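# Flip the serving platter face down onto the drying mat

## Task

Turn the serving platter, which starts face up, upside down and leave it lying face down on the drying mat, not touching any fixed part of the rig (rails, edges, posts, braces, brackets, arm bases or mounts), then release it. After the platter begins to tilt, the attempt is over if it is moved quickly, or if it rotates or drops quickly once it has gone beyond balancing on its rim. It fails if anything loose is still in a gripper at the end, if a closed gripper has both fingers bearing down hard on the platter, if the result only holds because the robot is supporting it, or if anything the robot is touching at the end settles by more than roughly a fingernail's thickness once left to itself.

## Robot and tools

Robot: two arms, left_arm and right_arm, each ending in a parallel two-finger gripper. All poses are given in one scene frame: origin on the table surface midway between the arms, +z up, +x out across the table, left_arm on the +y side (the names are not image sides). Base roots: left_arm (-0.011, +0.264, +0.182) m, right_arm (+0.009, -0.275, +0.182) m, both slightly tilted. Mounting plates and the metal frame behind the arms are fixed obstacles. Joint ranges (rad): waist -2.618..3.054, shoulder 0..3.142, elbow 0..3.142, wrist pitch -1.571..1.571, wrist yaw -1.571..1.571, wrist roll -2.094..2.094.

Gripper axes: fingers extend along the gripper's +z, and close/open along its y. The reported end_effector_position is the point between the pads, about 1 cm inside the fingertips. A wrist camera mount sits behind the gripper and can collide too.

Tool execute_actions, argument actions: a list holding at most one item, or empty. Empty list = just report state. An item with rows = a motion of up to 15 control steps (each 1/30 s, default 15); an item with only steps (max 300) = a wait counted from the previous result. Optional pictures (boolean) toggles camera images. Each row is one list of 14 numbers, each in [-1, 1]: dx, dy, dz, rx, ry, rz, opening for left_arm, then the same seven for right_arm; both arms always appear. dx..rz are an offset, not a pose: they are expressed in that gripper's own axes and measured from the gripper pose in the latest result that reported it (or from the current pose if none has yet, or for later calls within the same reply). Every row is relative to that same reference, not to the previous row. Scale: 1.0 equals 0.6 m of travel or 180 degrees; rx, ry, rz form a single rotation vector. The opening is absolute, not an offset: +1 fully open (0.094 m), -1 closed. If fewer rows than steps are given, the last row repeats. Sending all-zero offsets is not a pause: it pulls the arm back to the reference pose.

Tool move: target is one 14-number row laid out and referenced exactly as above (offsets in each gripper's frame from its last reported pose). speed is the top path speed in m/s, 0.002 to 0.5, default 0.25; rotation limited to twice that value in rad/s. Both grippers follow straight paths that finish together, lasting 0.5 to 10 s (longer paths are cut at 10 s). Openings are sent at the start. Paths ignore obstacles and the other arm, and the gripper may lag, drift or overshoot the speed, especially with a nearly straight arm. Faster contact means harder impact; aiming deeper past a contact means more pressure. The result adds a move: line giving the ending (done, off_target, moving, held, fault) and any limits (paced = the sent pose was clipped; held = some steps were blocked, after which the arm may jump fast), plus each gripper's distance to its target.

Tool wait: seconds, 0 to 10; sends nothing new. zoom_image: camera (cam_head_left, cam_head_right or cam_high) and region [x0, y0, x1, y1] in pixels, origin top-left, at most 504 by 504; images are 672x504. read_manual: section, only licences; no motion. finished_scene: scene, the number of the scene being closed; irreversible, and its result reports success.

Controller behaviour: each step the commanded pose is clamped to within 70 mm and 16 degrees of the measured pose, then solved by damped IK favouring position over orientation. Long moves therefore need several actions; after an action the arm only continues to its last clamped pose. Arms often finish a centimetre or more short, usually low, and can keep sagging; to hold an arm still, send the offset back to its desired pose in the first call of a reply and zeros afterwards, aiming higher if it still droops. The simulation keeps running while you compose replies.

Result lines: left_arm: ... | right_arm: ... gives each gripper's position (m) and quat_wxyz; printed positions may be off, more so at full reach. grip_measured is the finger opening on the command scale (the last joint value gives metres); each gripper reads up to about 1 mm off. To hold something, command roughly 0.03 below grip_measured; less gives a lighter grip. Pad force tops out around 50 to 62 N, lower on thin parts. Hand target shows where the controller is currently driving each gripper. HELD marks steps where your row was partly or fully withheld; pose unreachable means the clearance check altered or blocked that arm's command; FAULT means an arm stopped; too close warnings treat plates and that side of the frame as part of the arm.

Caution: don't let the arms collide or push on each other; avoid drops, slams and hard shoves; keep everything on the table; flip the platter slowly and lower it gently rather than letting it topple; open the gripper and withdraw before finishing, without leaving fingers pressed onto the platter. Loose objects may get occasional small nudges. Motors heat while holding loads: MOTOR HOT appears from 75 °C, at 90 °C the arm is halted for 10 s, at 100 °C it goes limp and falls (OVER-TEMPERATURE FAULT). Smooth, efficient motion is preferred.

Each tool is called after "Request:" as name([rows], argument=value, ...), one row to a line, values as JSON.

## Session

Request:
execute_actions(actions=[])

Scene clock: 0.00 s of 3974.00 s.
left_arm: end_effector_position=(+0.3976, +0.1497, +0.2392) grip_measured=+1.000 end_effector_quat_wxyz=(+0.070, +0.811, +0.581, +0.024) | right_arm: end_effector_position=(+0.3244, -0.3143, +0.1597) grip_measured=+1.000 end_effector_quat_wxyz=(-0.017, +0.798, +0.587, +0.139)
Joint positions: left_arm=[-0.398  1.758  1.511 -0.992 -0.207  1.533  0.094] | right_arm=[-0.184  1.372  0.772 -0.523 -0.13   1.668  0.094]
Joint velocities: left_arm=[ 0.007  0.012 -0.017  0.066 -0.081  0.007  0.   ] | right_arm=[ 0.022  0.012 -0.002 -0.007 -0.051  0.037  0.   ]
Hand target (left_arm): +0.398, +0.147, +0.243; +0.075, +0.811, +0.579, +0.022
Hand target (right_arm): +0.324, -0.315, +0.161; -0.018, +0.798, +0.587, +0.137

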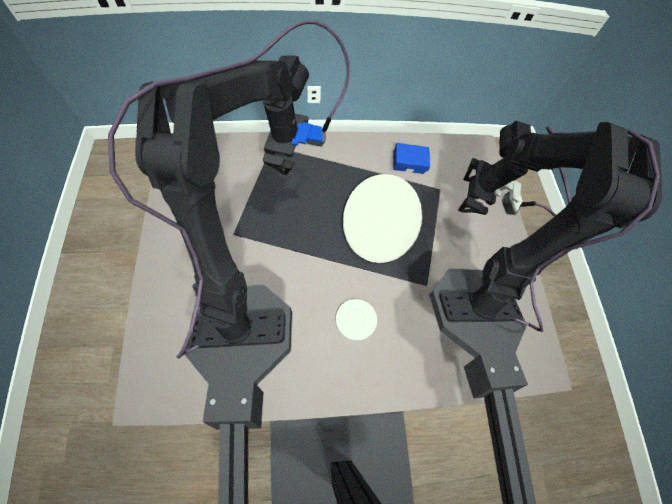

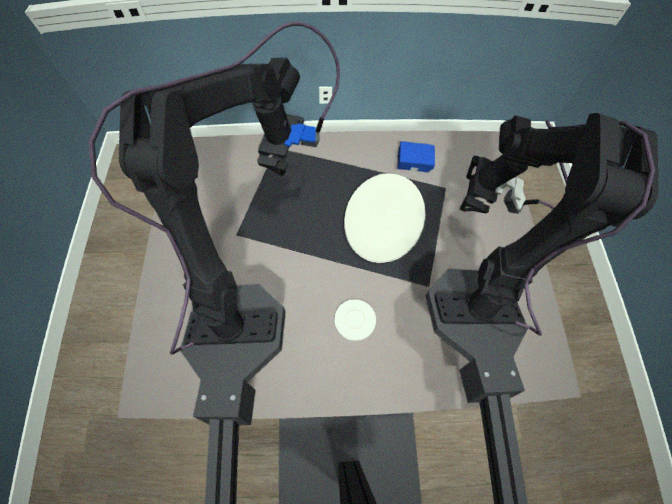

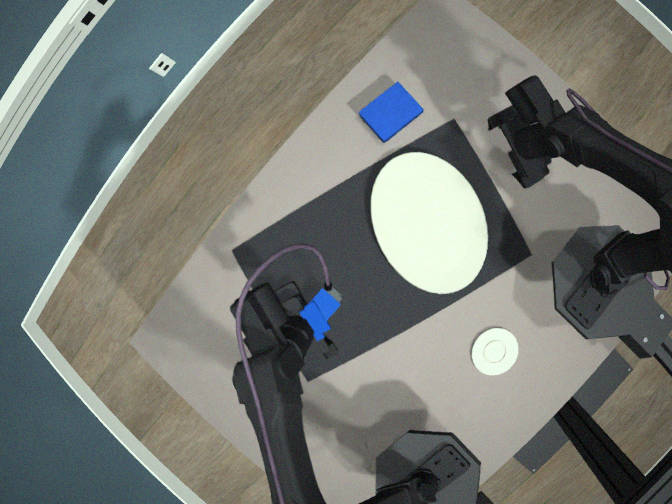

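Request:
move(target=[-0.19,-0.155,0.223,0.198,-0.362,-0.599,-0.2,0,0,0,0,0,0,1])

Request:
move(target=[0.023,0.1,0.052,0,0,0,-0.2,0,0,0,0,0,0,1], speed=0.1)

Request:
zoom_image(camera="cam_head_left", region=[270,160,430,280])

Scene clock: 32.27 s of 3974.00 s.
left_arm: end_effector_position=(+0.3064, +0.0615, +0.1013) grip_measured=-0.198 end_effector_quat_wxyz=(+0.127, -0.070, +0.821, -0.552) | right_arm: end_effector_position=(+0.3244, -0.3143, +0.1597) grip_measured=+1.000 end_effector_quat_wxyz=(-0.017, +0.798, +0.587, +0.139)
Joint positions: left_arm=[-0.156  2.162  0.523  0.997  0.849 -0.592  0.038] | right_arm=[-0.184  1.372  0.772 -0.523 -0.13   1.668  0.094]
Joint velocities: left_arm=[ 0.012 -0.017  0.012  0.037 -0.022 -0.066  0.001] | right_arm=[-0.002 -0.007  0.012  0.022 -0.007  0.051  0.   ]
Hand target (left_arm): +0.293, +0.058, +0.098; +0.111, -0.071, +0.823, -0.553
Hand target (right_arm): +0.324, -0.314, +0.160; -0.017, +0.798, +0.587, +0.139
Off the commanded pose (left_arm): 0.017 m, 2 deg.
Off the commanded pose (right_arm): 0.000 m, 0 deg.
After step 90, 23.83 s passed at rest.
move: off_target (left_arm)

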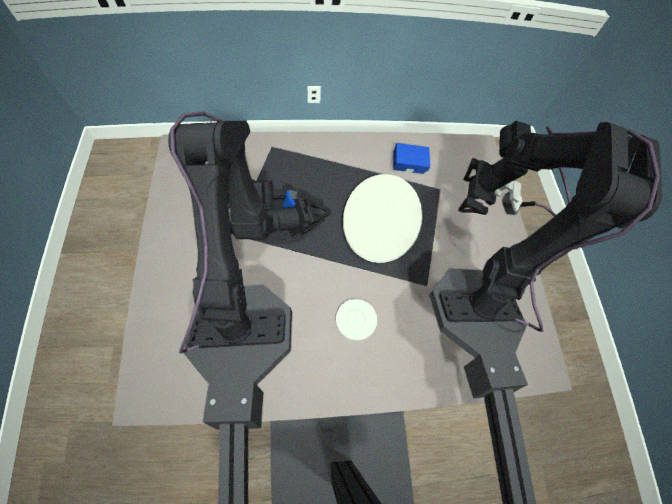

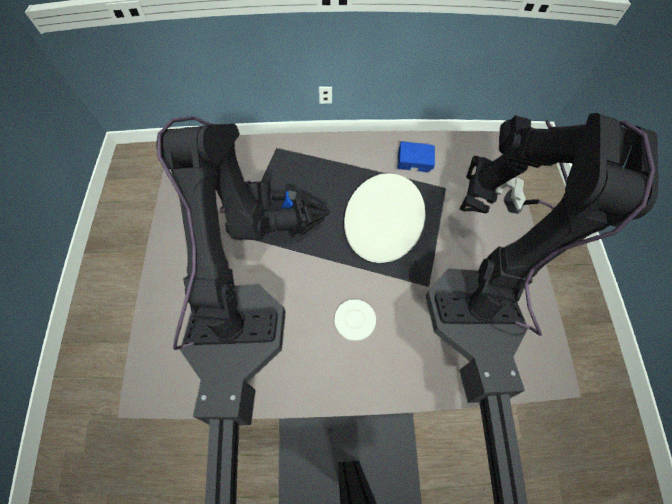

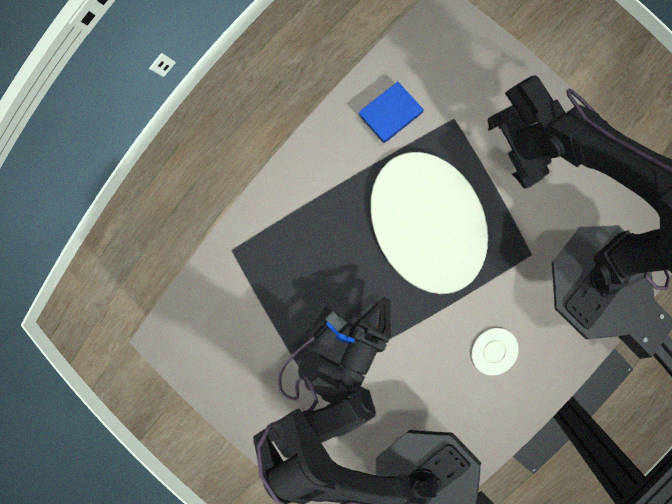

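Scene clock: 33.47 s of 3974.00 s.
left_arm: end_effector_position=(+0.2971, +0.0524, +0.0339) grip_measured=-0.198 end_effector_quat_wxyz=(+0.115, -0.078, +0.825, -0.548) | right_arm: end_effector_position=(+0.3244, -0.3143, +0.1597) grip_measured=+1.000 end_effector_quat_wxyz=(-0.017, +0.798, +0.587, +0.139)
Joint positions: left_arm=[-0.149  2.492  0.647  1.17   0.849 -0.589  0.038] | right_arm=[-0.184  1.372  0.772 -0.523 -0.13   1.668  0.094]
Joint velocities: left_arm=[ 0.017  0.002 -0.017 -0.007  0.037  0.007 -0.   ] | right_arm=[-0.012 -0.017  0.027  0.007 -0.007  0.022  0.   ]
Hand target (left_arm): +0.305, +0.053, +0.033; +0.127, -0.070, +0.821, -0.552
Hand target (right_arm): +0.324, -0.314, +0.160; -0.017, +0.798, +0.587, +0.139
Off the commanded pose (left_arm): 0.007 m, 2 deg.
Off the commanded pose (right_arm): 0.000 m, 0 deg.
move: done

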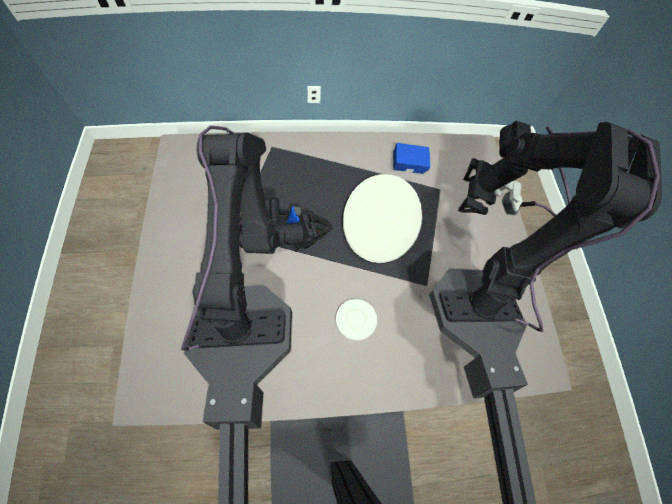

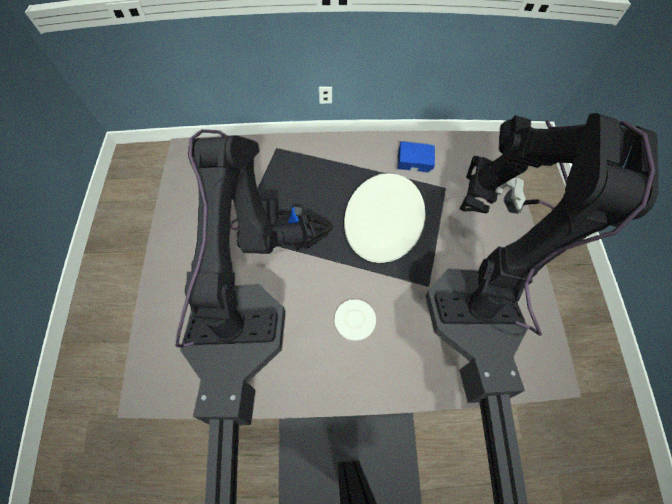

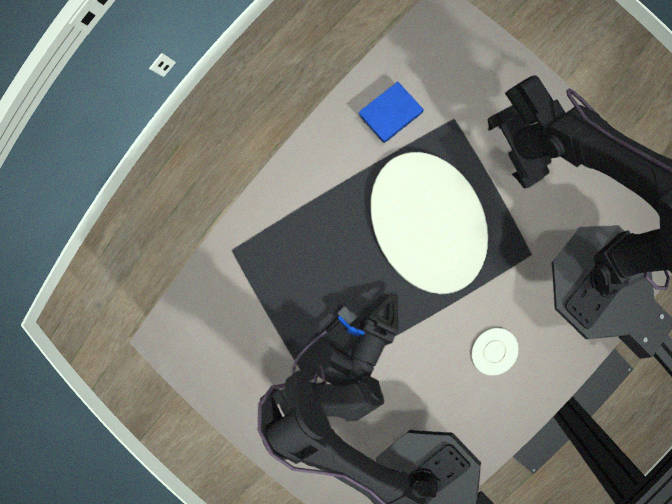

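Region (270, 160, 430, 280) of cam_head_left's 672x504 image, scaled by 3.150, with more detail than that image has; it fills the top 378 rows of this view, and the rest is white.

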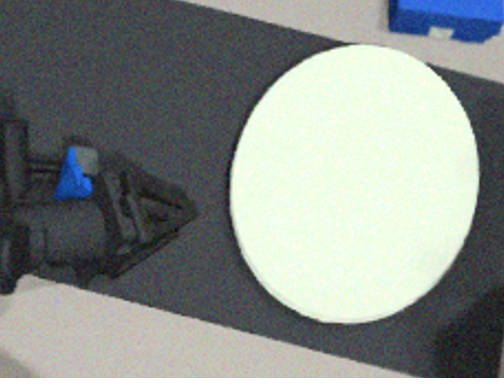

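Request:
move(target=[0,-0.04,0.11,0,0,0,-0.2,0,0,0,0,0,0,1], speed=0.04)

Request:
zoom_image(camera="cam_head_left", region=[290,170,410,260])

Request:
zoom_image(camera="cam_high", region=[340,220,480,360])

Scene clock: 40.77 s of 3974.00 s.
left_arm: end_effector_position=(+0.3146, -0.0083, +0.0331) grip_measured=-0.198 end_effector_quat_wxyz=(+0.116, -0.081, +0.826, -0.545) | right_arm: end_effector_position=(+0.3244, -0.3143, +0.1597) grip_measured=+1.000 end_effector_quat_wxyz=(-0.017, +0.798, +0.587, +0.139)
Joint positions: left_arm=[-0.336  2.541  0.778  1.192  0.688 -0.743  0.038] | right_arm=[-0.184  1.372  0.772 -0.523 -0.13   1.668  0.094]
Joint velocities: left_arm=[-0.007  0.002 -0.012  0.007  0.037  0.007 -0.001] | right_arm=[-0.002 -0.007 -0.007 -0.051 -0.007  0.022  0.   ]
Hand target (left_arm): +0.315, -0.015, +0.032; +0.115, -0.077, +0.825, -0.548
Hand target (right_arm): +0.324, -0.314, +0.160; -0.017, +0.798, +0.587, +0.139
Off the commanded pose (left_arm): 0.007 m, 1 deg.
Off the commanded pose (right_arm): 0.000 m, 0 deg.
After step 90, 2.23 s passed at rest.
move: done

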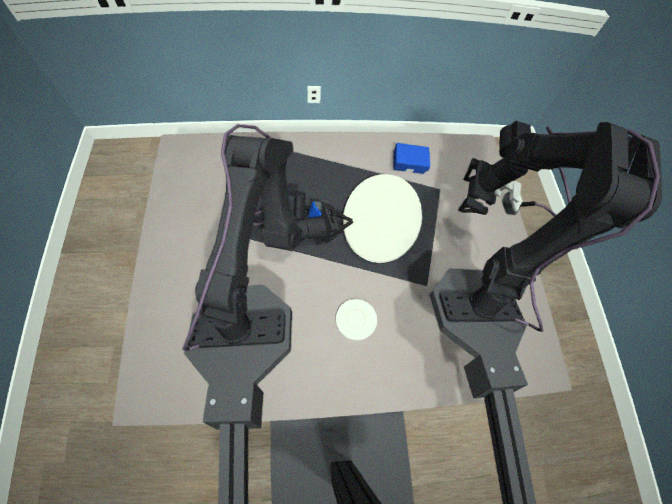

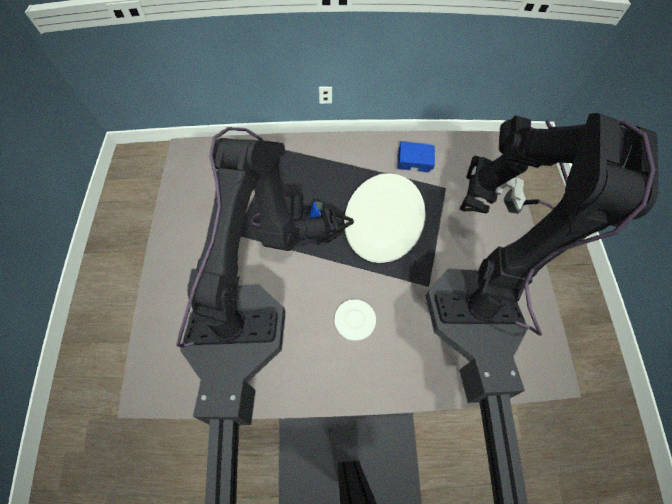

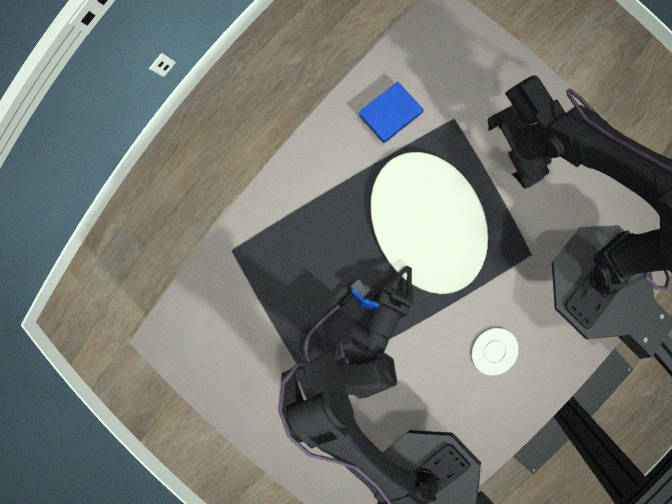

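Region (290, 170, 410, 260) of cam_head_left's 672x504 image, scaled by 4.200, with more detail than that image has; it fills the top 378 rows of this view, and the rest is white.

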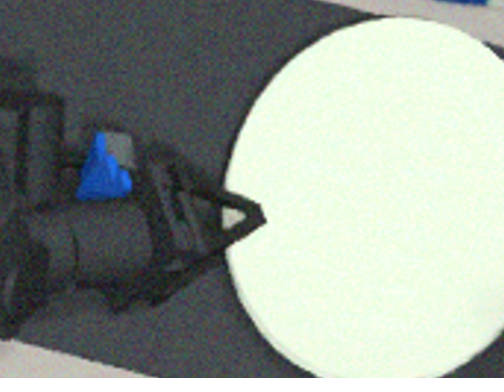

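Region (340, 220, 480, 360) of cam_high's 672x504 image, scaled by 3.600, with more detail than that image has.

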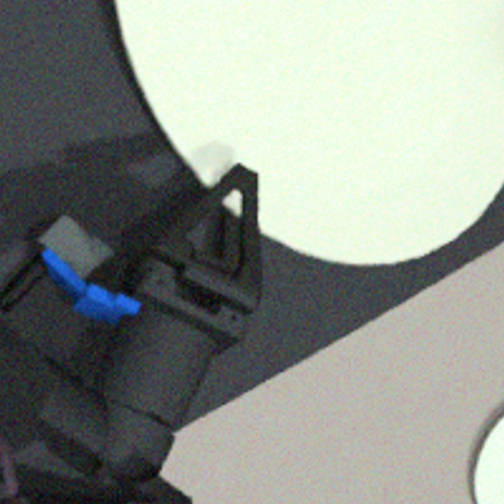

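Slightly deeper, close, then lift directly to hanging.

Request:
move(target=[0,-0.01,0.035,0,0,0,-0.2,0,0,0,0,0,0,1], speed=0.03)

Request:
move(target=[0,0,0,0,0,0,-1,0,0,0,0,0,0,1])

Request:
move(target=[-0.02,-0.26,-0.25,0,0,0,-1,0,0,0,0,0,0,1], speed=0.04)

Scene clock: 47.47 s of 3974.00 s.
left_arm: end_effector_position=(+0.3216, -0.0217, +0.0333) grip_measured=-0.198 end_effector_quat_wxyz=(+0.121, -0.084, +0.826, -0.544) | right_arm: end_effector_position=(+0.3244, -0.3143, +0.1597) grip_measured=+1.000 end_effector_quat_wxyz=(-0.017, +0.798, +0.587, +0.139)
Joint positions: left_arm=[-0.372  2.552  0.817  1.19   0.647 -0.773  0.038] | right_arm=[-0.184  1.372  0.772 -0.523 -0.13   1.668  0.094]
Joint velocities: left_arm=[ 0.017  0.002  0.002  0.051 -0.022  0.007  0.   ] | right_arm=[-0.002 -0.002  0.012 -0.081 -0.022  0.051  0.   ]
Hand target (left_arm): +0.321, -0.029, +0.031; +0.116, -0.081, +0.826, -0.545
Hand target (right_arm): +0.324, -0.314, +0.160; -0.017, +0.798, +0.587, +0.139
Off the commanded pose (left_arm): 0.008 m, 1 deg.
Off the commanded pose (right_arm): 0.000 m, 0 deg.
After step 90, 2.60 s passed at rest.
move: done

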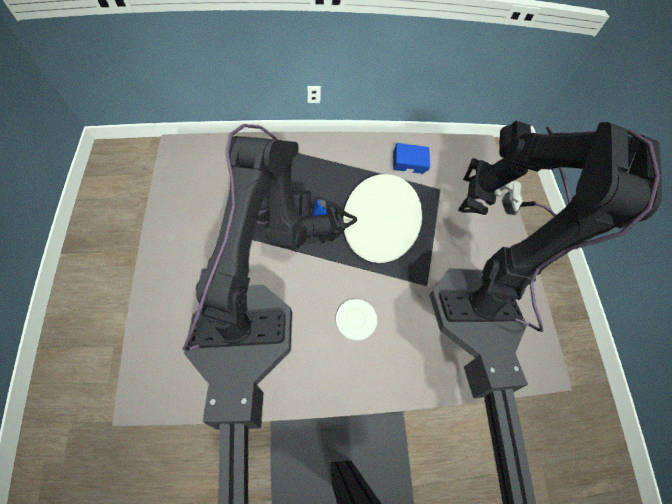

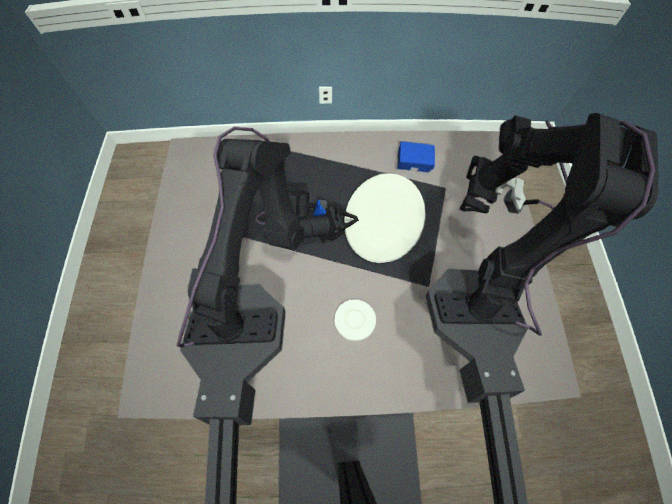

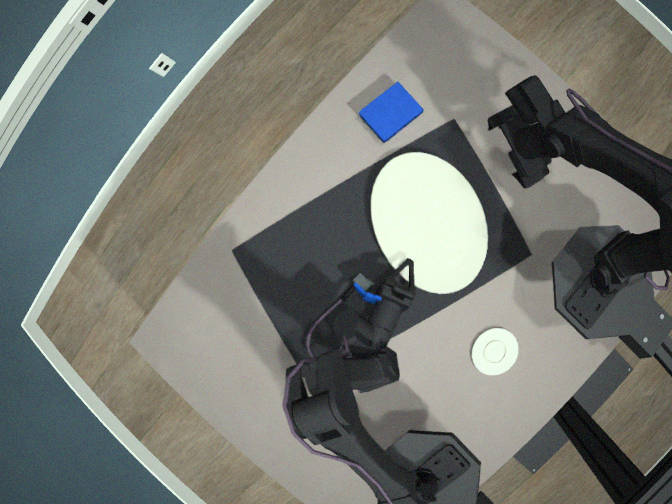

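Scene clock: 47.97 s of 3974.00 s.
left_arm: end_effector_position=(+0.3218, -0.0204, +0.0327) grip_measured=-0.854 end_effector_quat_wxyz=(+0.122, -0.083, +0.826, -0.544) | right_arm: end_effector_position=(+0.3244, -0.3143, +0.1597) grip_measured=+1.000 end_effector_quat_wxyz=(-0.017, +0.798, +0.587, +0.139)
Joint positions: left_arm=[-0.367  2.554  0.817  1.191  0.652 -0.768  0.007] | right_arm=[-0.184  1.372  0.772 -0.523 -0.13   1.668  0.094]
Joint velocities: left_arm=[-0.022  0.012  0.002 -0.051 -0.022  0.051 -0.   ] | right_arm=[-0.002  0.002 -0.022  0.095  0.066  0.022  0.   ]
Hand target (left_arm): +0.322, -0.022, +0.033; +0.121, -0.084, +0.826, -0.544
Hand target (right_arm): +0.324, -0.314, +0.160; -0.017, +0.798, +0.587, +0.139
Off the commanded pose (left_arm): 0.001 m, 0 deg.
Off the commanded pose (right_arm): 0.000 m, 0 deg.
move: done

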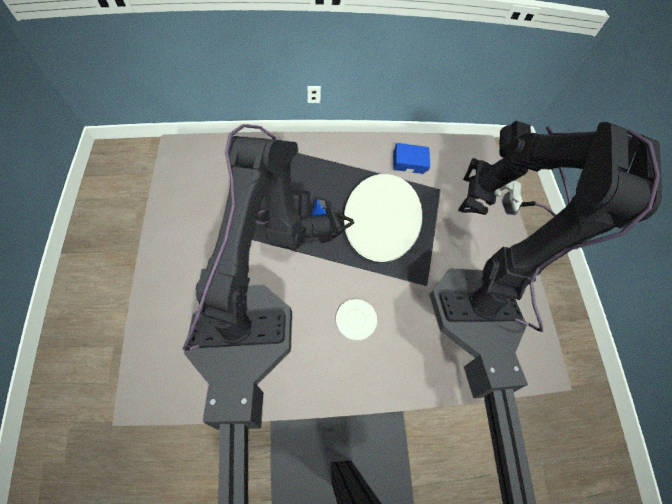

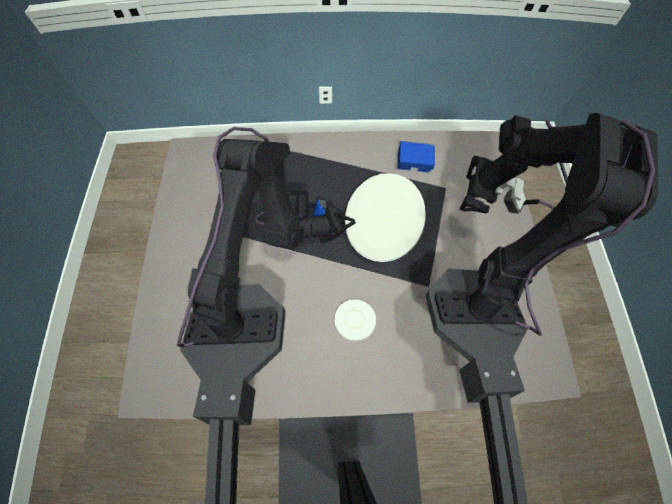

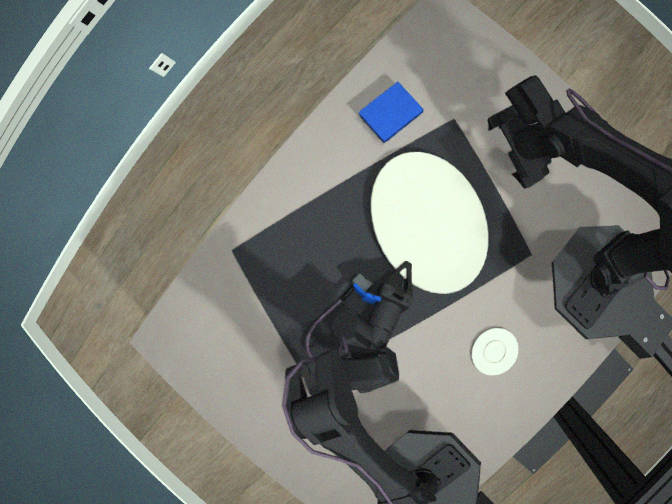

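Scene clock: 54.33 s of 3974.00 s.
left_arm: end_effector_position=(+0.2461, +0.1059, +0.1784) grip_measured=-0.853 end_effector_quat_wxyz=(+0.014, -0.148, +0.954, -0.262) | right_arm: end_effector_position=(+0.3244, -0.3143, +0.1597) grip_measured=+1.000 end_effector_quat_wxyz=(-0.017, +0.798, +0.587, +0.139)
Joint positions: left_arm=[-0.443  1.337  0.61  -0.353  0.178 -0.74   0.007] | right_arm=[-0.184  1.372  0.772 -0.523 -0.13   1.668  0.094]
Joint velocities: left_arm=[-0.032  0.017  0.022 -0.051 -0.007  0.022 -0.001] | right_arm=[ 0.007  0.002 -0.007 -0.007 -0.007 -0.022  0.   ]
Hand target (left_arm): +0.280, +0.065, +0.237; +0.059, -0.115, +0.916, -0.381
Hand target (right_arm): +0.324, -0.314, +0.160; -0.017, +0.798, +0.587, +0.139
Off the commanded pose (left_arm): 0.088 m, 38 deg; orientation clipped at the last step of the last action.
Off the commanded pose (right_arm): 0.000 m, 0 deg.
move: off_target (left_arm); limits=paced

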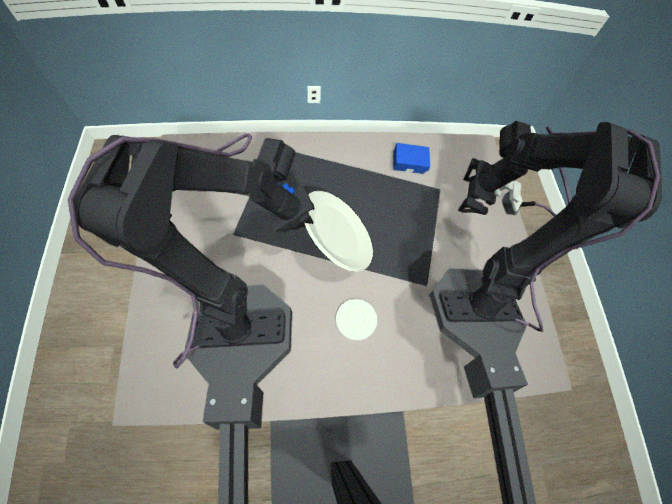

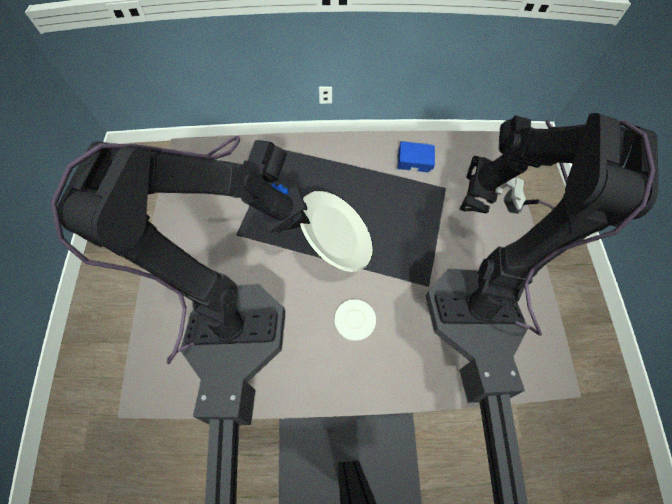

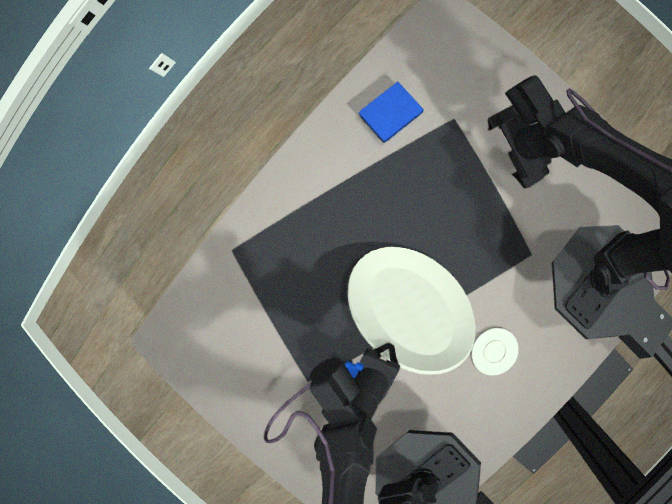

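Request:
move(target=[-0.08,-0.16,-0.22,-0.13,0,0,-1,0,0,0,0,0,0,1], speed=0.035)

Request:
move(target=[0,0,-0.06,0,0,0.48,-1,0,0,0,0,0,0,1], speed=0.1)

Scene clock: 67.90 s of 3974.00 s.
left_arm: end_effector_position=(+0.3002, +0.1237, +0.3126) grip_measured=-0.852 end_effector_quat_wxyz=(-0.031, -0.148, +0.988, -0.020) | right_arm: end_effector_position=(+0.3244, -0.3143, +0.1597) grip_measured=+1.000 end_effector_quat_wxyz=(-0.017, +0.798, +0.587, +0.139)
Joint positions: left_arm=[-0.645  1.645  1.593 -1.414 -0.208 -0.952  0.007] | right_arm=[-0.184  1.372  0.772 -0.523 -0.13   1.668  0.094]
Joint velocities: left_arm=[-0.002  0.002  0.002 -0.154 -0.066 -0.037 -0.   ] | right_arm=[-0.027 -0.017 -0.007  0.007 -0.051 -0.051  0.   ]
Hand target (left_arm): +0.303, +0.111, +0.339; -0.017, -0.146, +0.987, -0.064
Hand target (right_arm): +0.324, -0.314, +0.160; -0.017, +0.798, +0.587, +0.139
Off the commanded pose (left_arm): 0.031 m, 5 deg.
Off the commanded pose (right_arm): 0.000 m, 0 deg.
After step 90, 4.57 s passed at rest.
move: off_target (left_arm)

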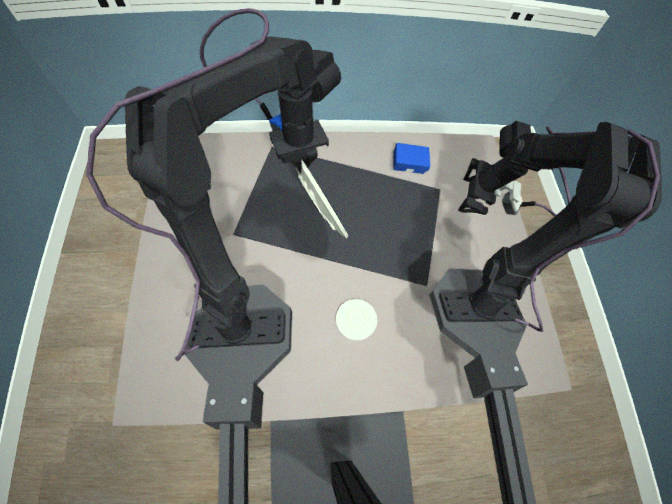

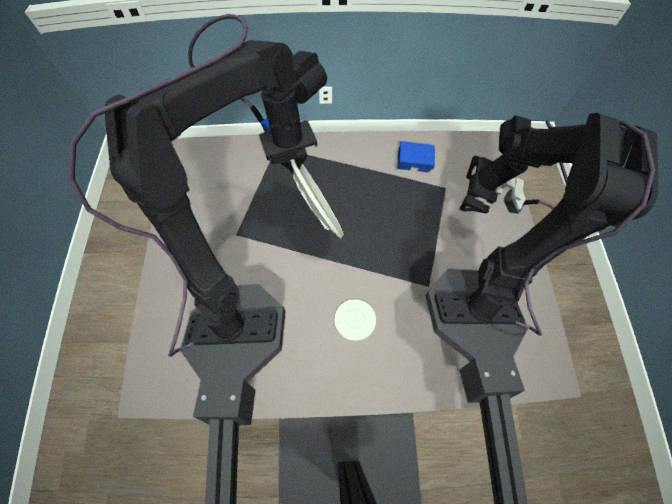

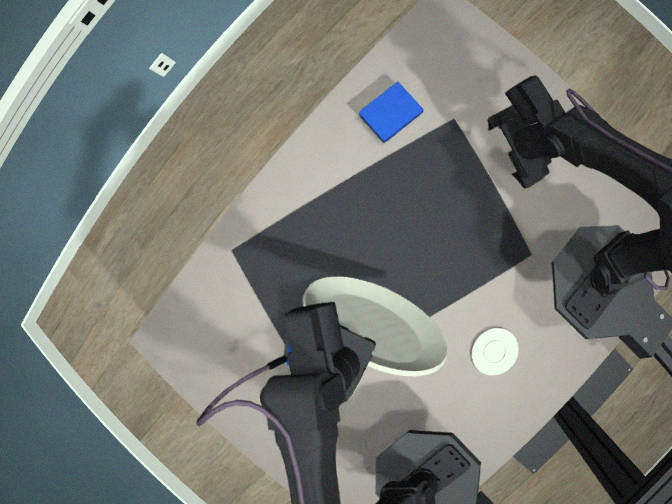

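Scene clock: 75.83 s of 3974.00 s.
left_arm: end_effector_position=(+0.3085, +0.1333, +0.3254) grip_measured=-0.852 end_effector_quat_wxyz=(-0.023, +0.555, +0.831, -0.015) | right_arm: end_effector_position=(+0.3244, -0.3143, +0.1597) grip_measured=+1.000 end_effector_quat_wxyz=(-0.017, +0.798, +0.587, +0.139)
Joint positions: left_arm=[-0.64   1.681  1.693 -1.506 -0.247  0.521  0.007] | right_arm=[-0.184  1.372  0.772 -0.523 -0.13   1.668  0.094]
Joint velocities: left_arm=[ 0.002  0.002 -0.007 -0.022  0.022 -0.066  0.   ] | right_arm=[-0.002 -0.002 -0.017 -0.066 -0.022 -0.051  0.   ]
Hand target (left_arm): +0.302, +0.127, +0.348; -0.009, +0.569, +0.822, -0.036
Hand target (right_arm): +0.324, -0.314, +0.160; -0.017, +0.798, +0.587, +0.139
Off the commanded pose (left_arm): 0.025 m, 3 deg.
Off the commanded pose (right_arm): 0.000 m, 0 deg.
move: off_target (left_arm)

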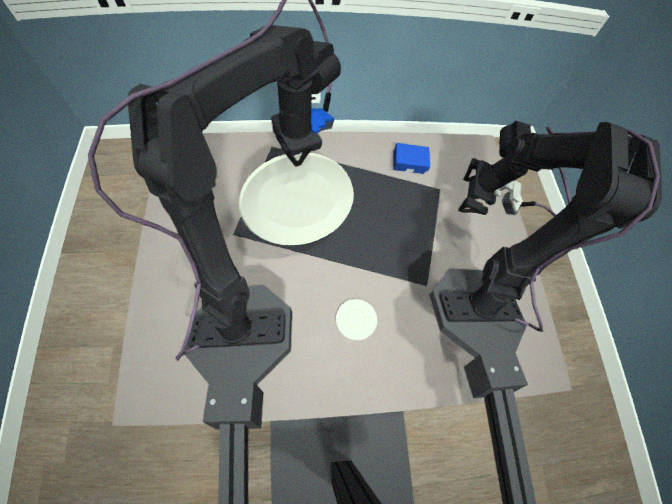

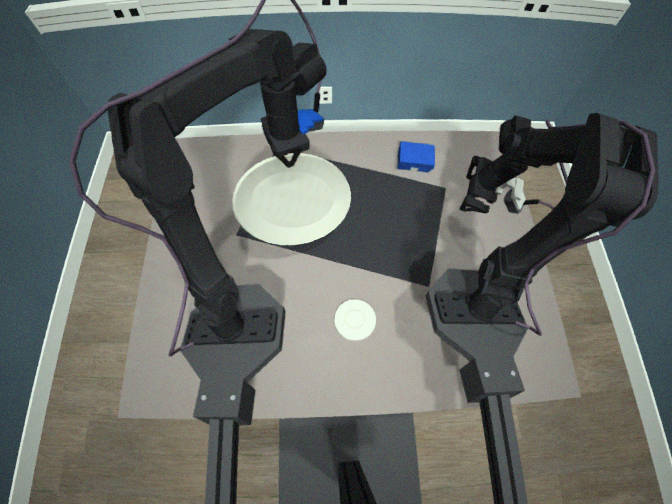

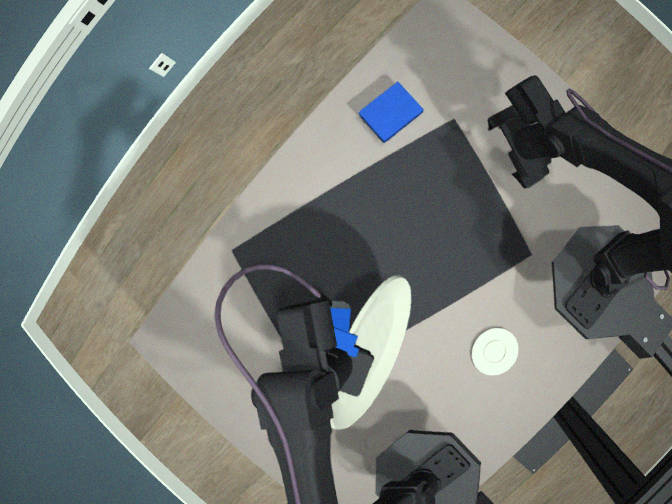

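Request:
move(target=[0,0,0,0,0,0.48,-1,0,0,0,0,0,0,1], speed=0.1)

Scene clock: 87.73 s of 3974.00 s.
left_arm: end_effector_position=(+0.3143, +0.1265, +0.3109) grip_measured=-0.853 end_effector_quat_wxyz=(-0.009, +0.972, +0.232, -0.026) | right_arm: end_effector_position=(+0.3244, -0.3143, +0.1597) grip_measured=+1.000 end_effector_quat_wxyz=(-0.017, +0.798, +0.587, +0.139)
Joint positions: left_arm=[-0.635  1.713  1.674 -1.457 -0.251  2.02   0.007] | right_arm=[-0.184  1.372  0.772 -0.523 -0.13   1.668  0.094]
Joint velocities: left_arm=[ 0.002 -0.012 -0.007  0.037  0.037 -0.007 -0.   ] | right_arm=[-0.007  0.002 -0.002  0.037 -0.095  0.095  0.   ]
Hand target (left_arm): +0.309, +0.133, +0.325; -0.006, +0.974, +0.226, -0.026
Hand target (right_arm): +0.324, -0.314, +0.160; -0.017, +0.798, +0.587, +0.139
Off the commanded pose (left_arm): 0.017 m, 1 deg.
Off the commanded pose (right_arm): 0.000 m, 0 deg.
After step 90, 1.00 s passed at rest.
move: off_target (left_arm)

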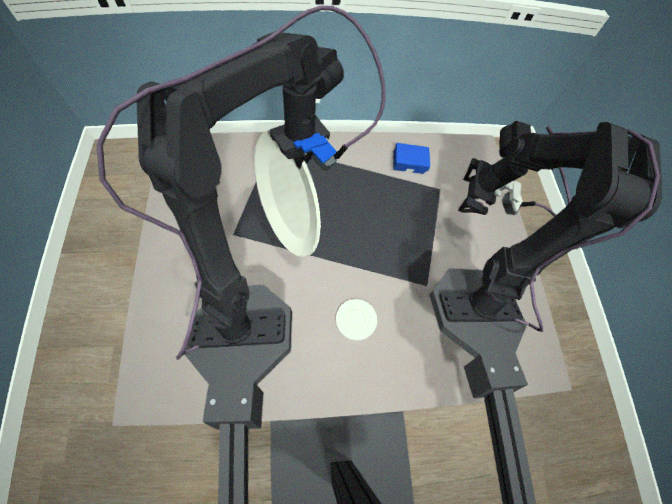

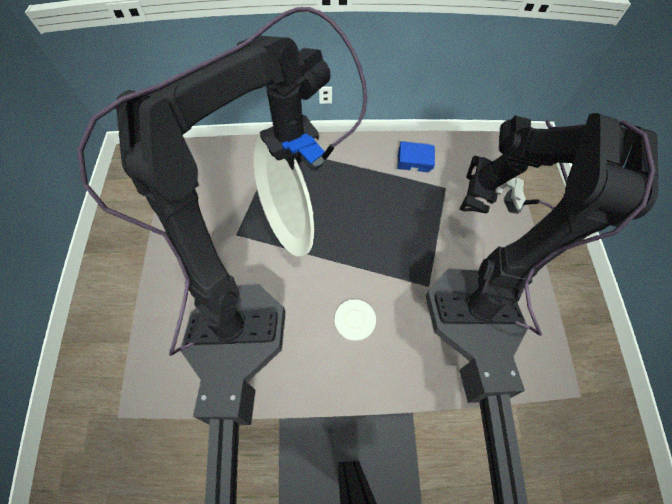

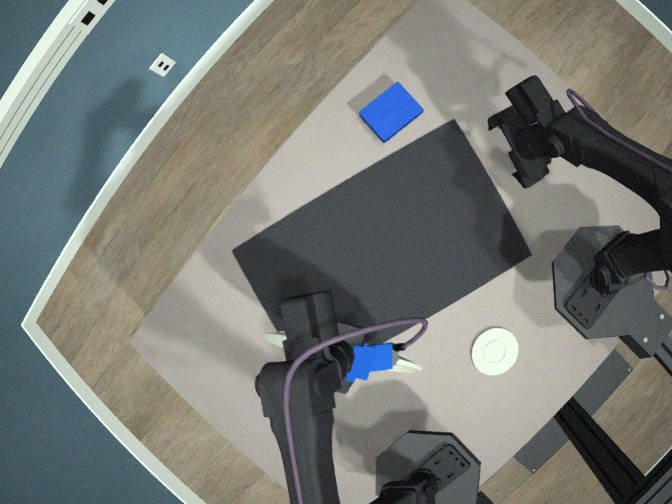

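Request:
move(target=[-0.155,0.37,0.04,-0.17,0,0,-1,0,0,0,0,0,0,1], speed=0.035)

Scene clock: 101.90 s of 3974.00 s.
left_arm: end_effector_position=(+0.3202, -0.0654, +0.2492) grip_measured=-0.853 end_effector_quat_wxyz=(+0.148, +0.963, +0.226, +0.024) | right_arm: end_effector_position=(+0.3244, -0.3143, +0.1597) grip_measured=+1.000 end_effector_quat_wxyz=(-0.017, +0.798, +0.587, +0.139)
Joint positions: left_arm=[-0.897  1.987  1.641 -0.884 -0.21   1.843  0.007] | right_arm=[-0.184  1.372  0.772 -0.523 -0.13   1.668  0.094]
Joint velocities: left_arm=[-0.012 -0.007 -0.012  0.066 -0.037  0.007 -0.001] | right_arm=[ 0.017  0.002  0.002 -0.007  0.037 -0.022  0.   ]
Hand target (left_arm): +0.331, -0.107, +0.290; +0.245, +0.942, +0.228, +0.036
Hand target (right_arm): +0.324, -0.314, +0.160; -0.017, +0.798, +0.587, +0.139
Off the commanded pose (left_arm): 0.061 m, 12 deg.
Off the commanded pose (right_arm): 0.000 m, 0 deg.
After step 90, 3.30 s passed at rest.
move: off_target (left_arm)

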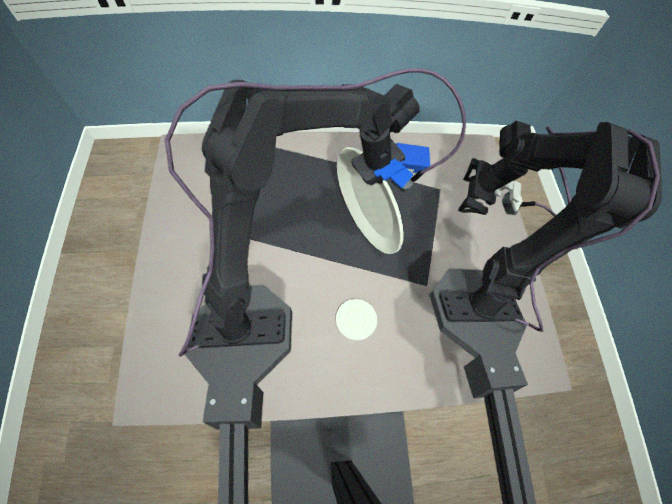

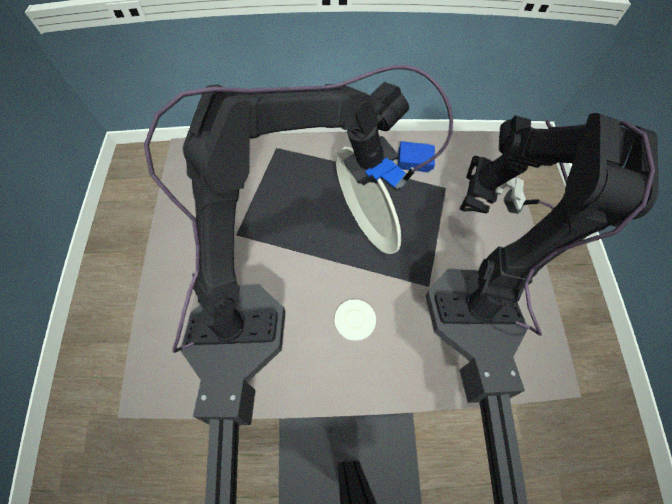

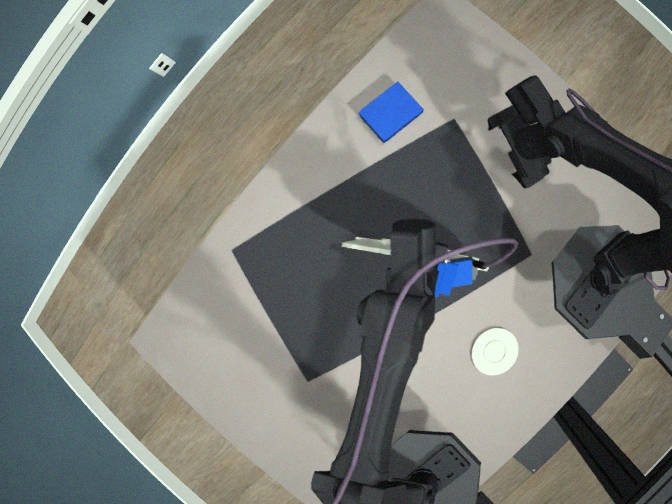

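Request:
move(target=[-0.037,0.107,0.04,-0.13,0,0,-1,0,0,0,0,0,0,1], speed=0.025)

Scene clock: 115.73 s of 3974.00 s.
left_arm: end_effector_position=(+0.3221, -0.0817, +0.2454) grip_measured=-0.743 end_effector_quat_wxyz=(+0.227, +0.948, +0.215, +0.065) | right_arm: end_effector_position=(+0.3244, -0.3143, +0.1597) grip_measured=+1.000 end_effector_quat_wxyz=(-0.017, +0.798, +0.587, +0.139)
Joint positions: left_arm=[-0.909  1.9    1.424 -0.571 -0.202  1.893  0.012] | right_arm=[-0.184  1.372  0.772 -0.523 -0.13   1.668  0.094]
Joint velocities: left_arm=[ 0.012  0.002 -0.007  0.037 -0.007  0.037  0.005] | right_arm=[-0.012 -0.012 -0.012 -0.095 -0.007 -0.022  0.   ]
Hand target (left_arm): +0.327, -0.128, +0.252; +0.322, +0.920, +0.213, +0.063
Hand target (right_arm): +0.324, -0.314, +0.160; -0.017, +0.798, +0.587, +0.139
Off the commanded pose (left_arm): 0.056 m, 13 deg.
Off the commanded pose (right_arm): 0.000 m, 0 deg.
After step 90, 2.43 s passed at rest.
move: off_target (left_arm)

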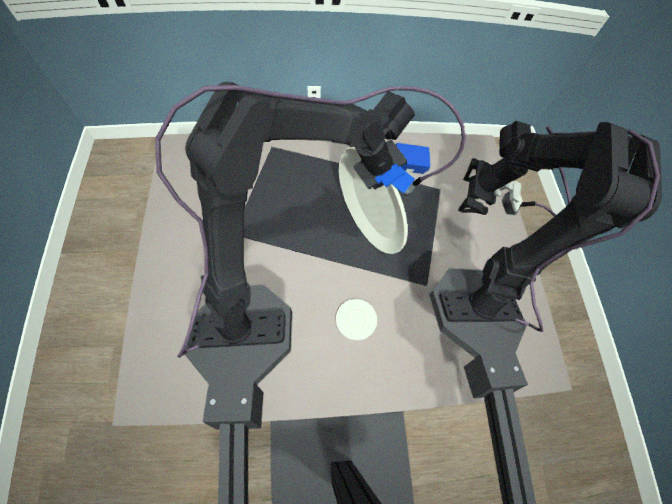

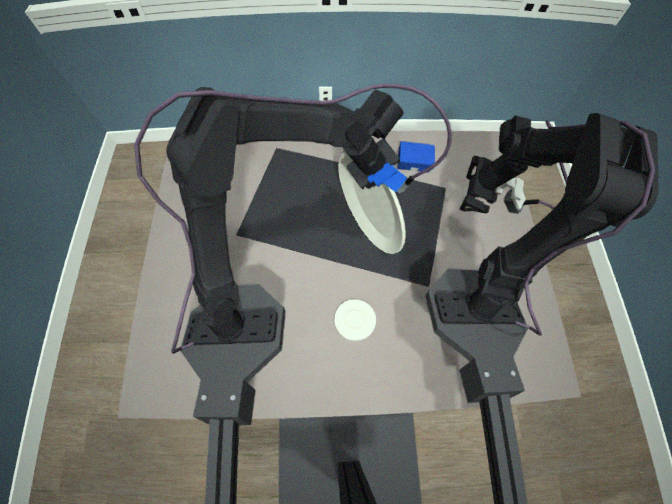

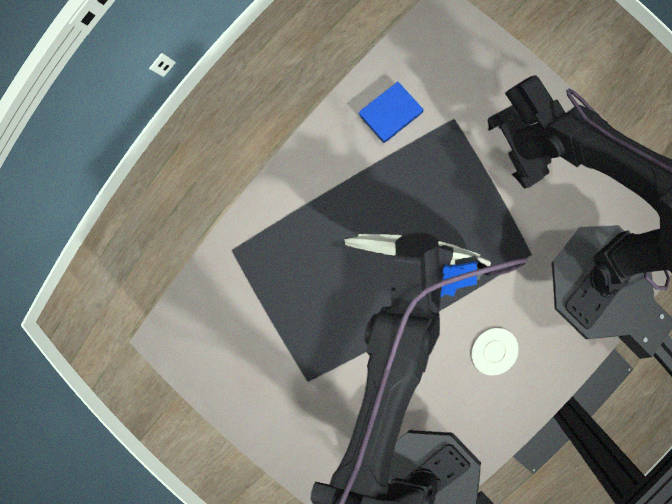

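Request:
move(target=[0.108,-0.162,-0.015,-0.06,0,0,-1,0,0,0,0,0,0,1], speed=0.015)

Scene clock: 131.00 s of 3974.00 s.
left_arm: end_effector_position=(+0.3491, +0.0333, +0.2210) grip_measured=-0.849 end_effector_quat_wxyz=(+0.300, +0.915, +0.250, +0.099) | right_arm: end_effector_position=(+0.3244, -0.3143, +0.1597) grip_measured=+1.000 end_effector_quat_wxyz=(-0.017, +0.798, +0.587, +0.139)
Joint positions: left_arm=[-0.593  1.577  0.937 -0.208  0.001  2.094  0.007] | right_arm=[-0.184  1.372  0.772 -0.523 -0.13   1.668  0.094]
Joint velocities: left_arm=[-0.012 -0.002 -0.002  0.037 -0.007 -0.066 -0.   ] | right_arm=[-0.007  0.022 -0.002  0.007  0.051 -0.007  0.   ]
Hand target (left_arm): +0.339, +0.027, +0.209; +0.309, +0.916, +0.241, +0.084
Hand target (right_arm): +0.324, -0.314, +0.160; -0.017, +0.798, +0.587, +0.139
Off the commanded pose (left_arm): 0.014 m, 5 deg.
Off the commanded pose (right_arm): 0.000 m, 0 deg.
joint sent to its limit (left arm) — the command would take joint 6 (wrist roll) past its upper limit, so that joint was sent only as far as its limit.
After step 90, 4.17 s passed at rest.
move: off_target (left_arm)

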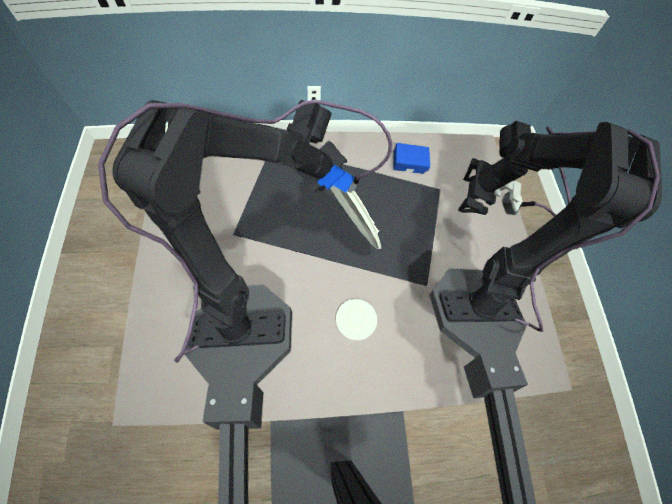

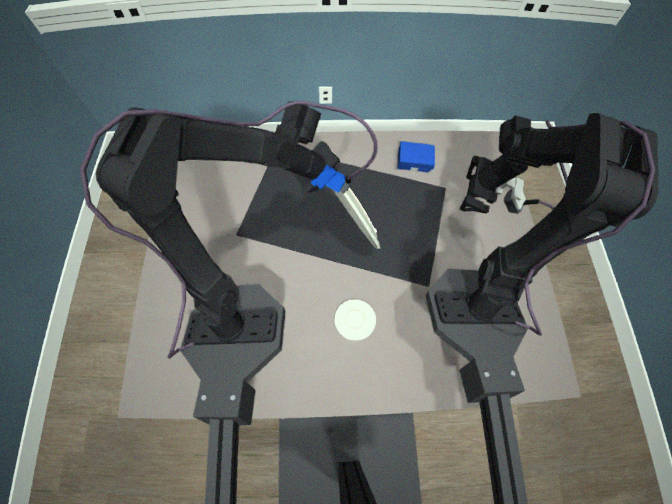

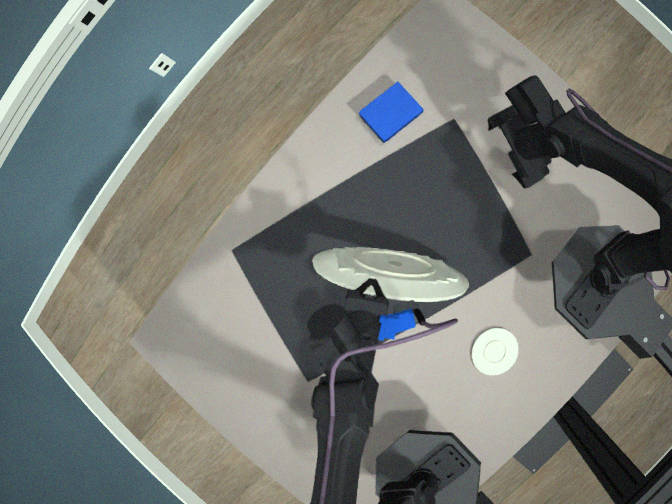

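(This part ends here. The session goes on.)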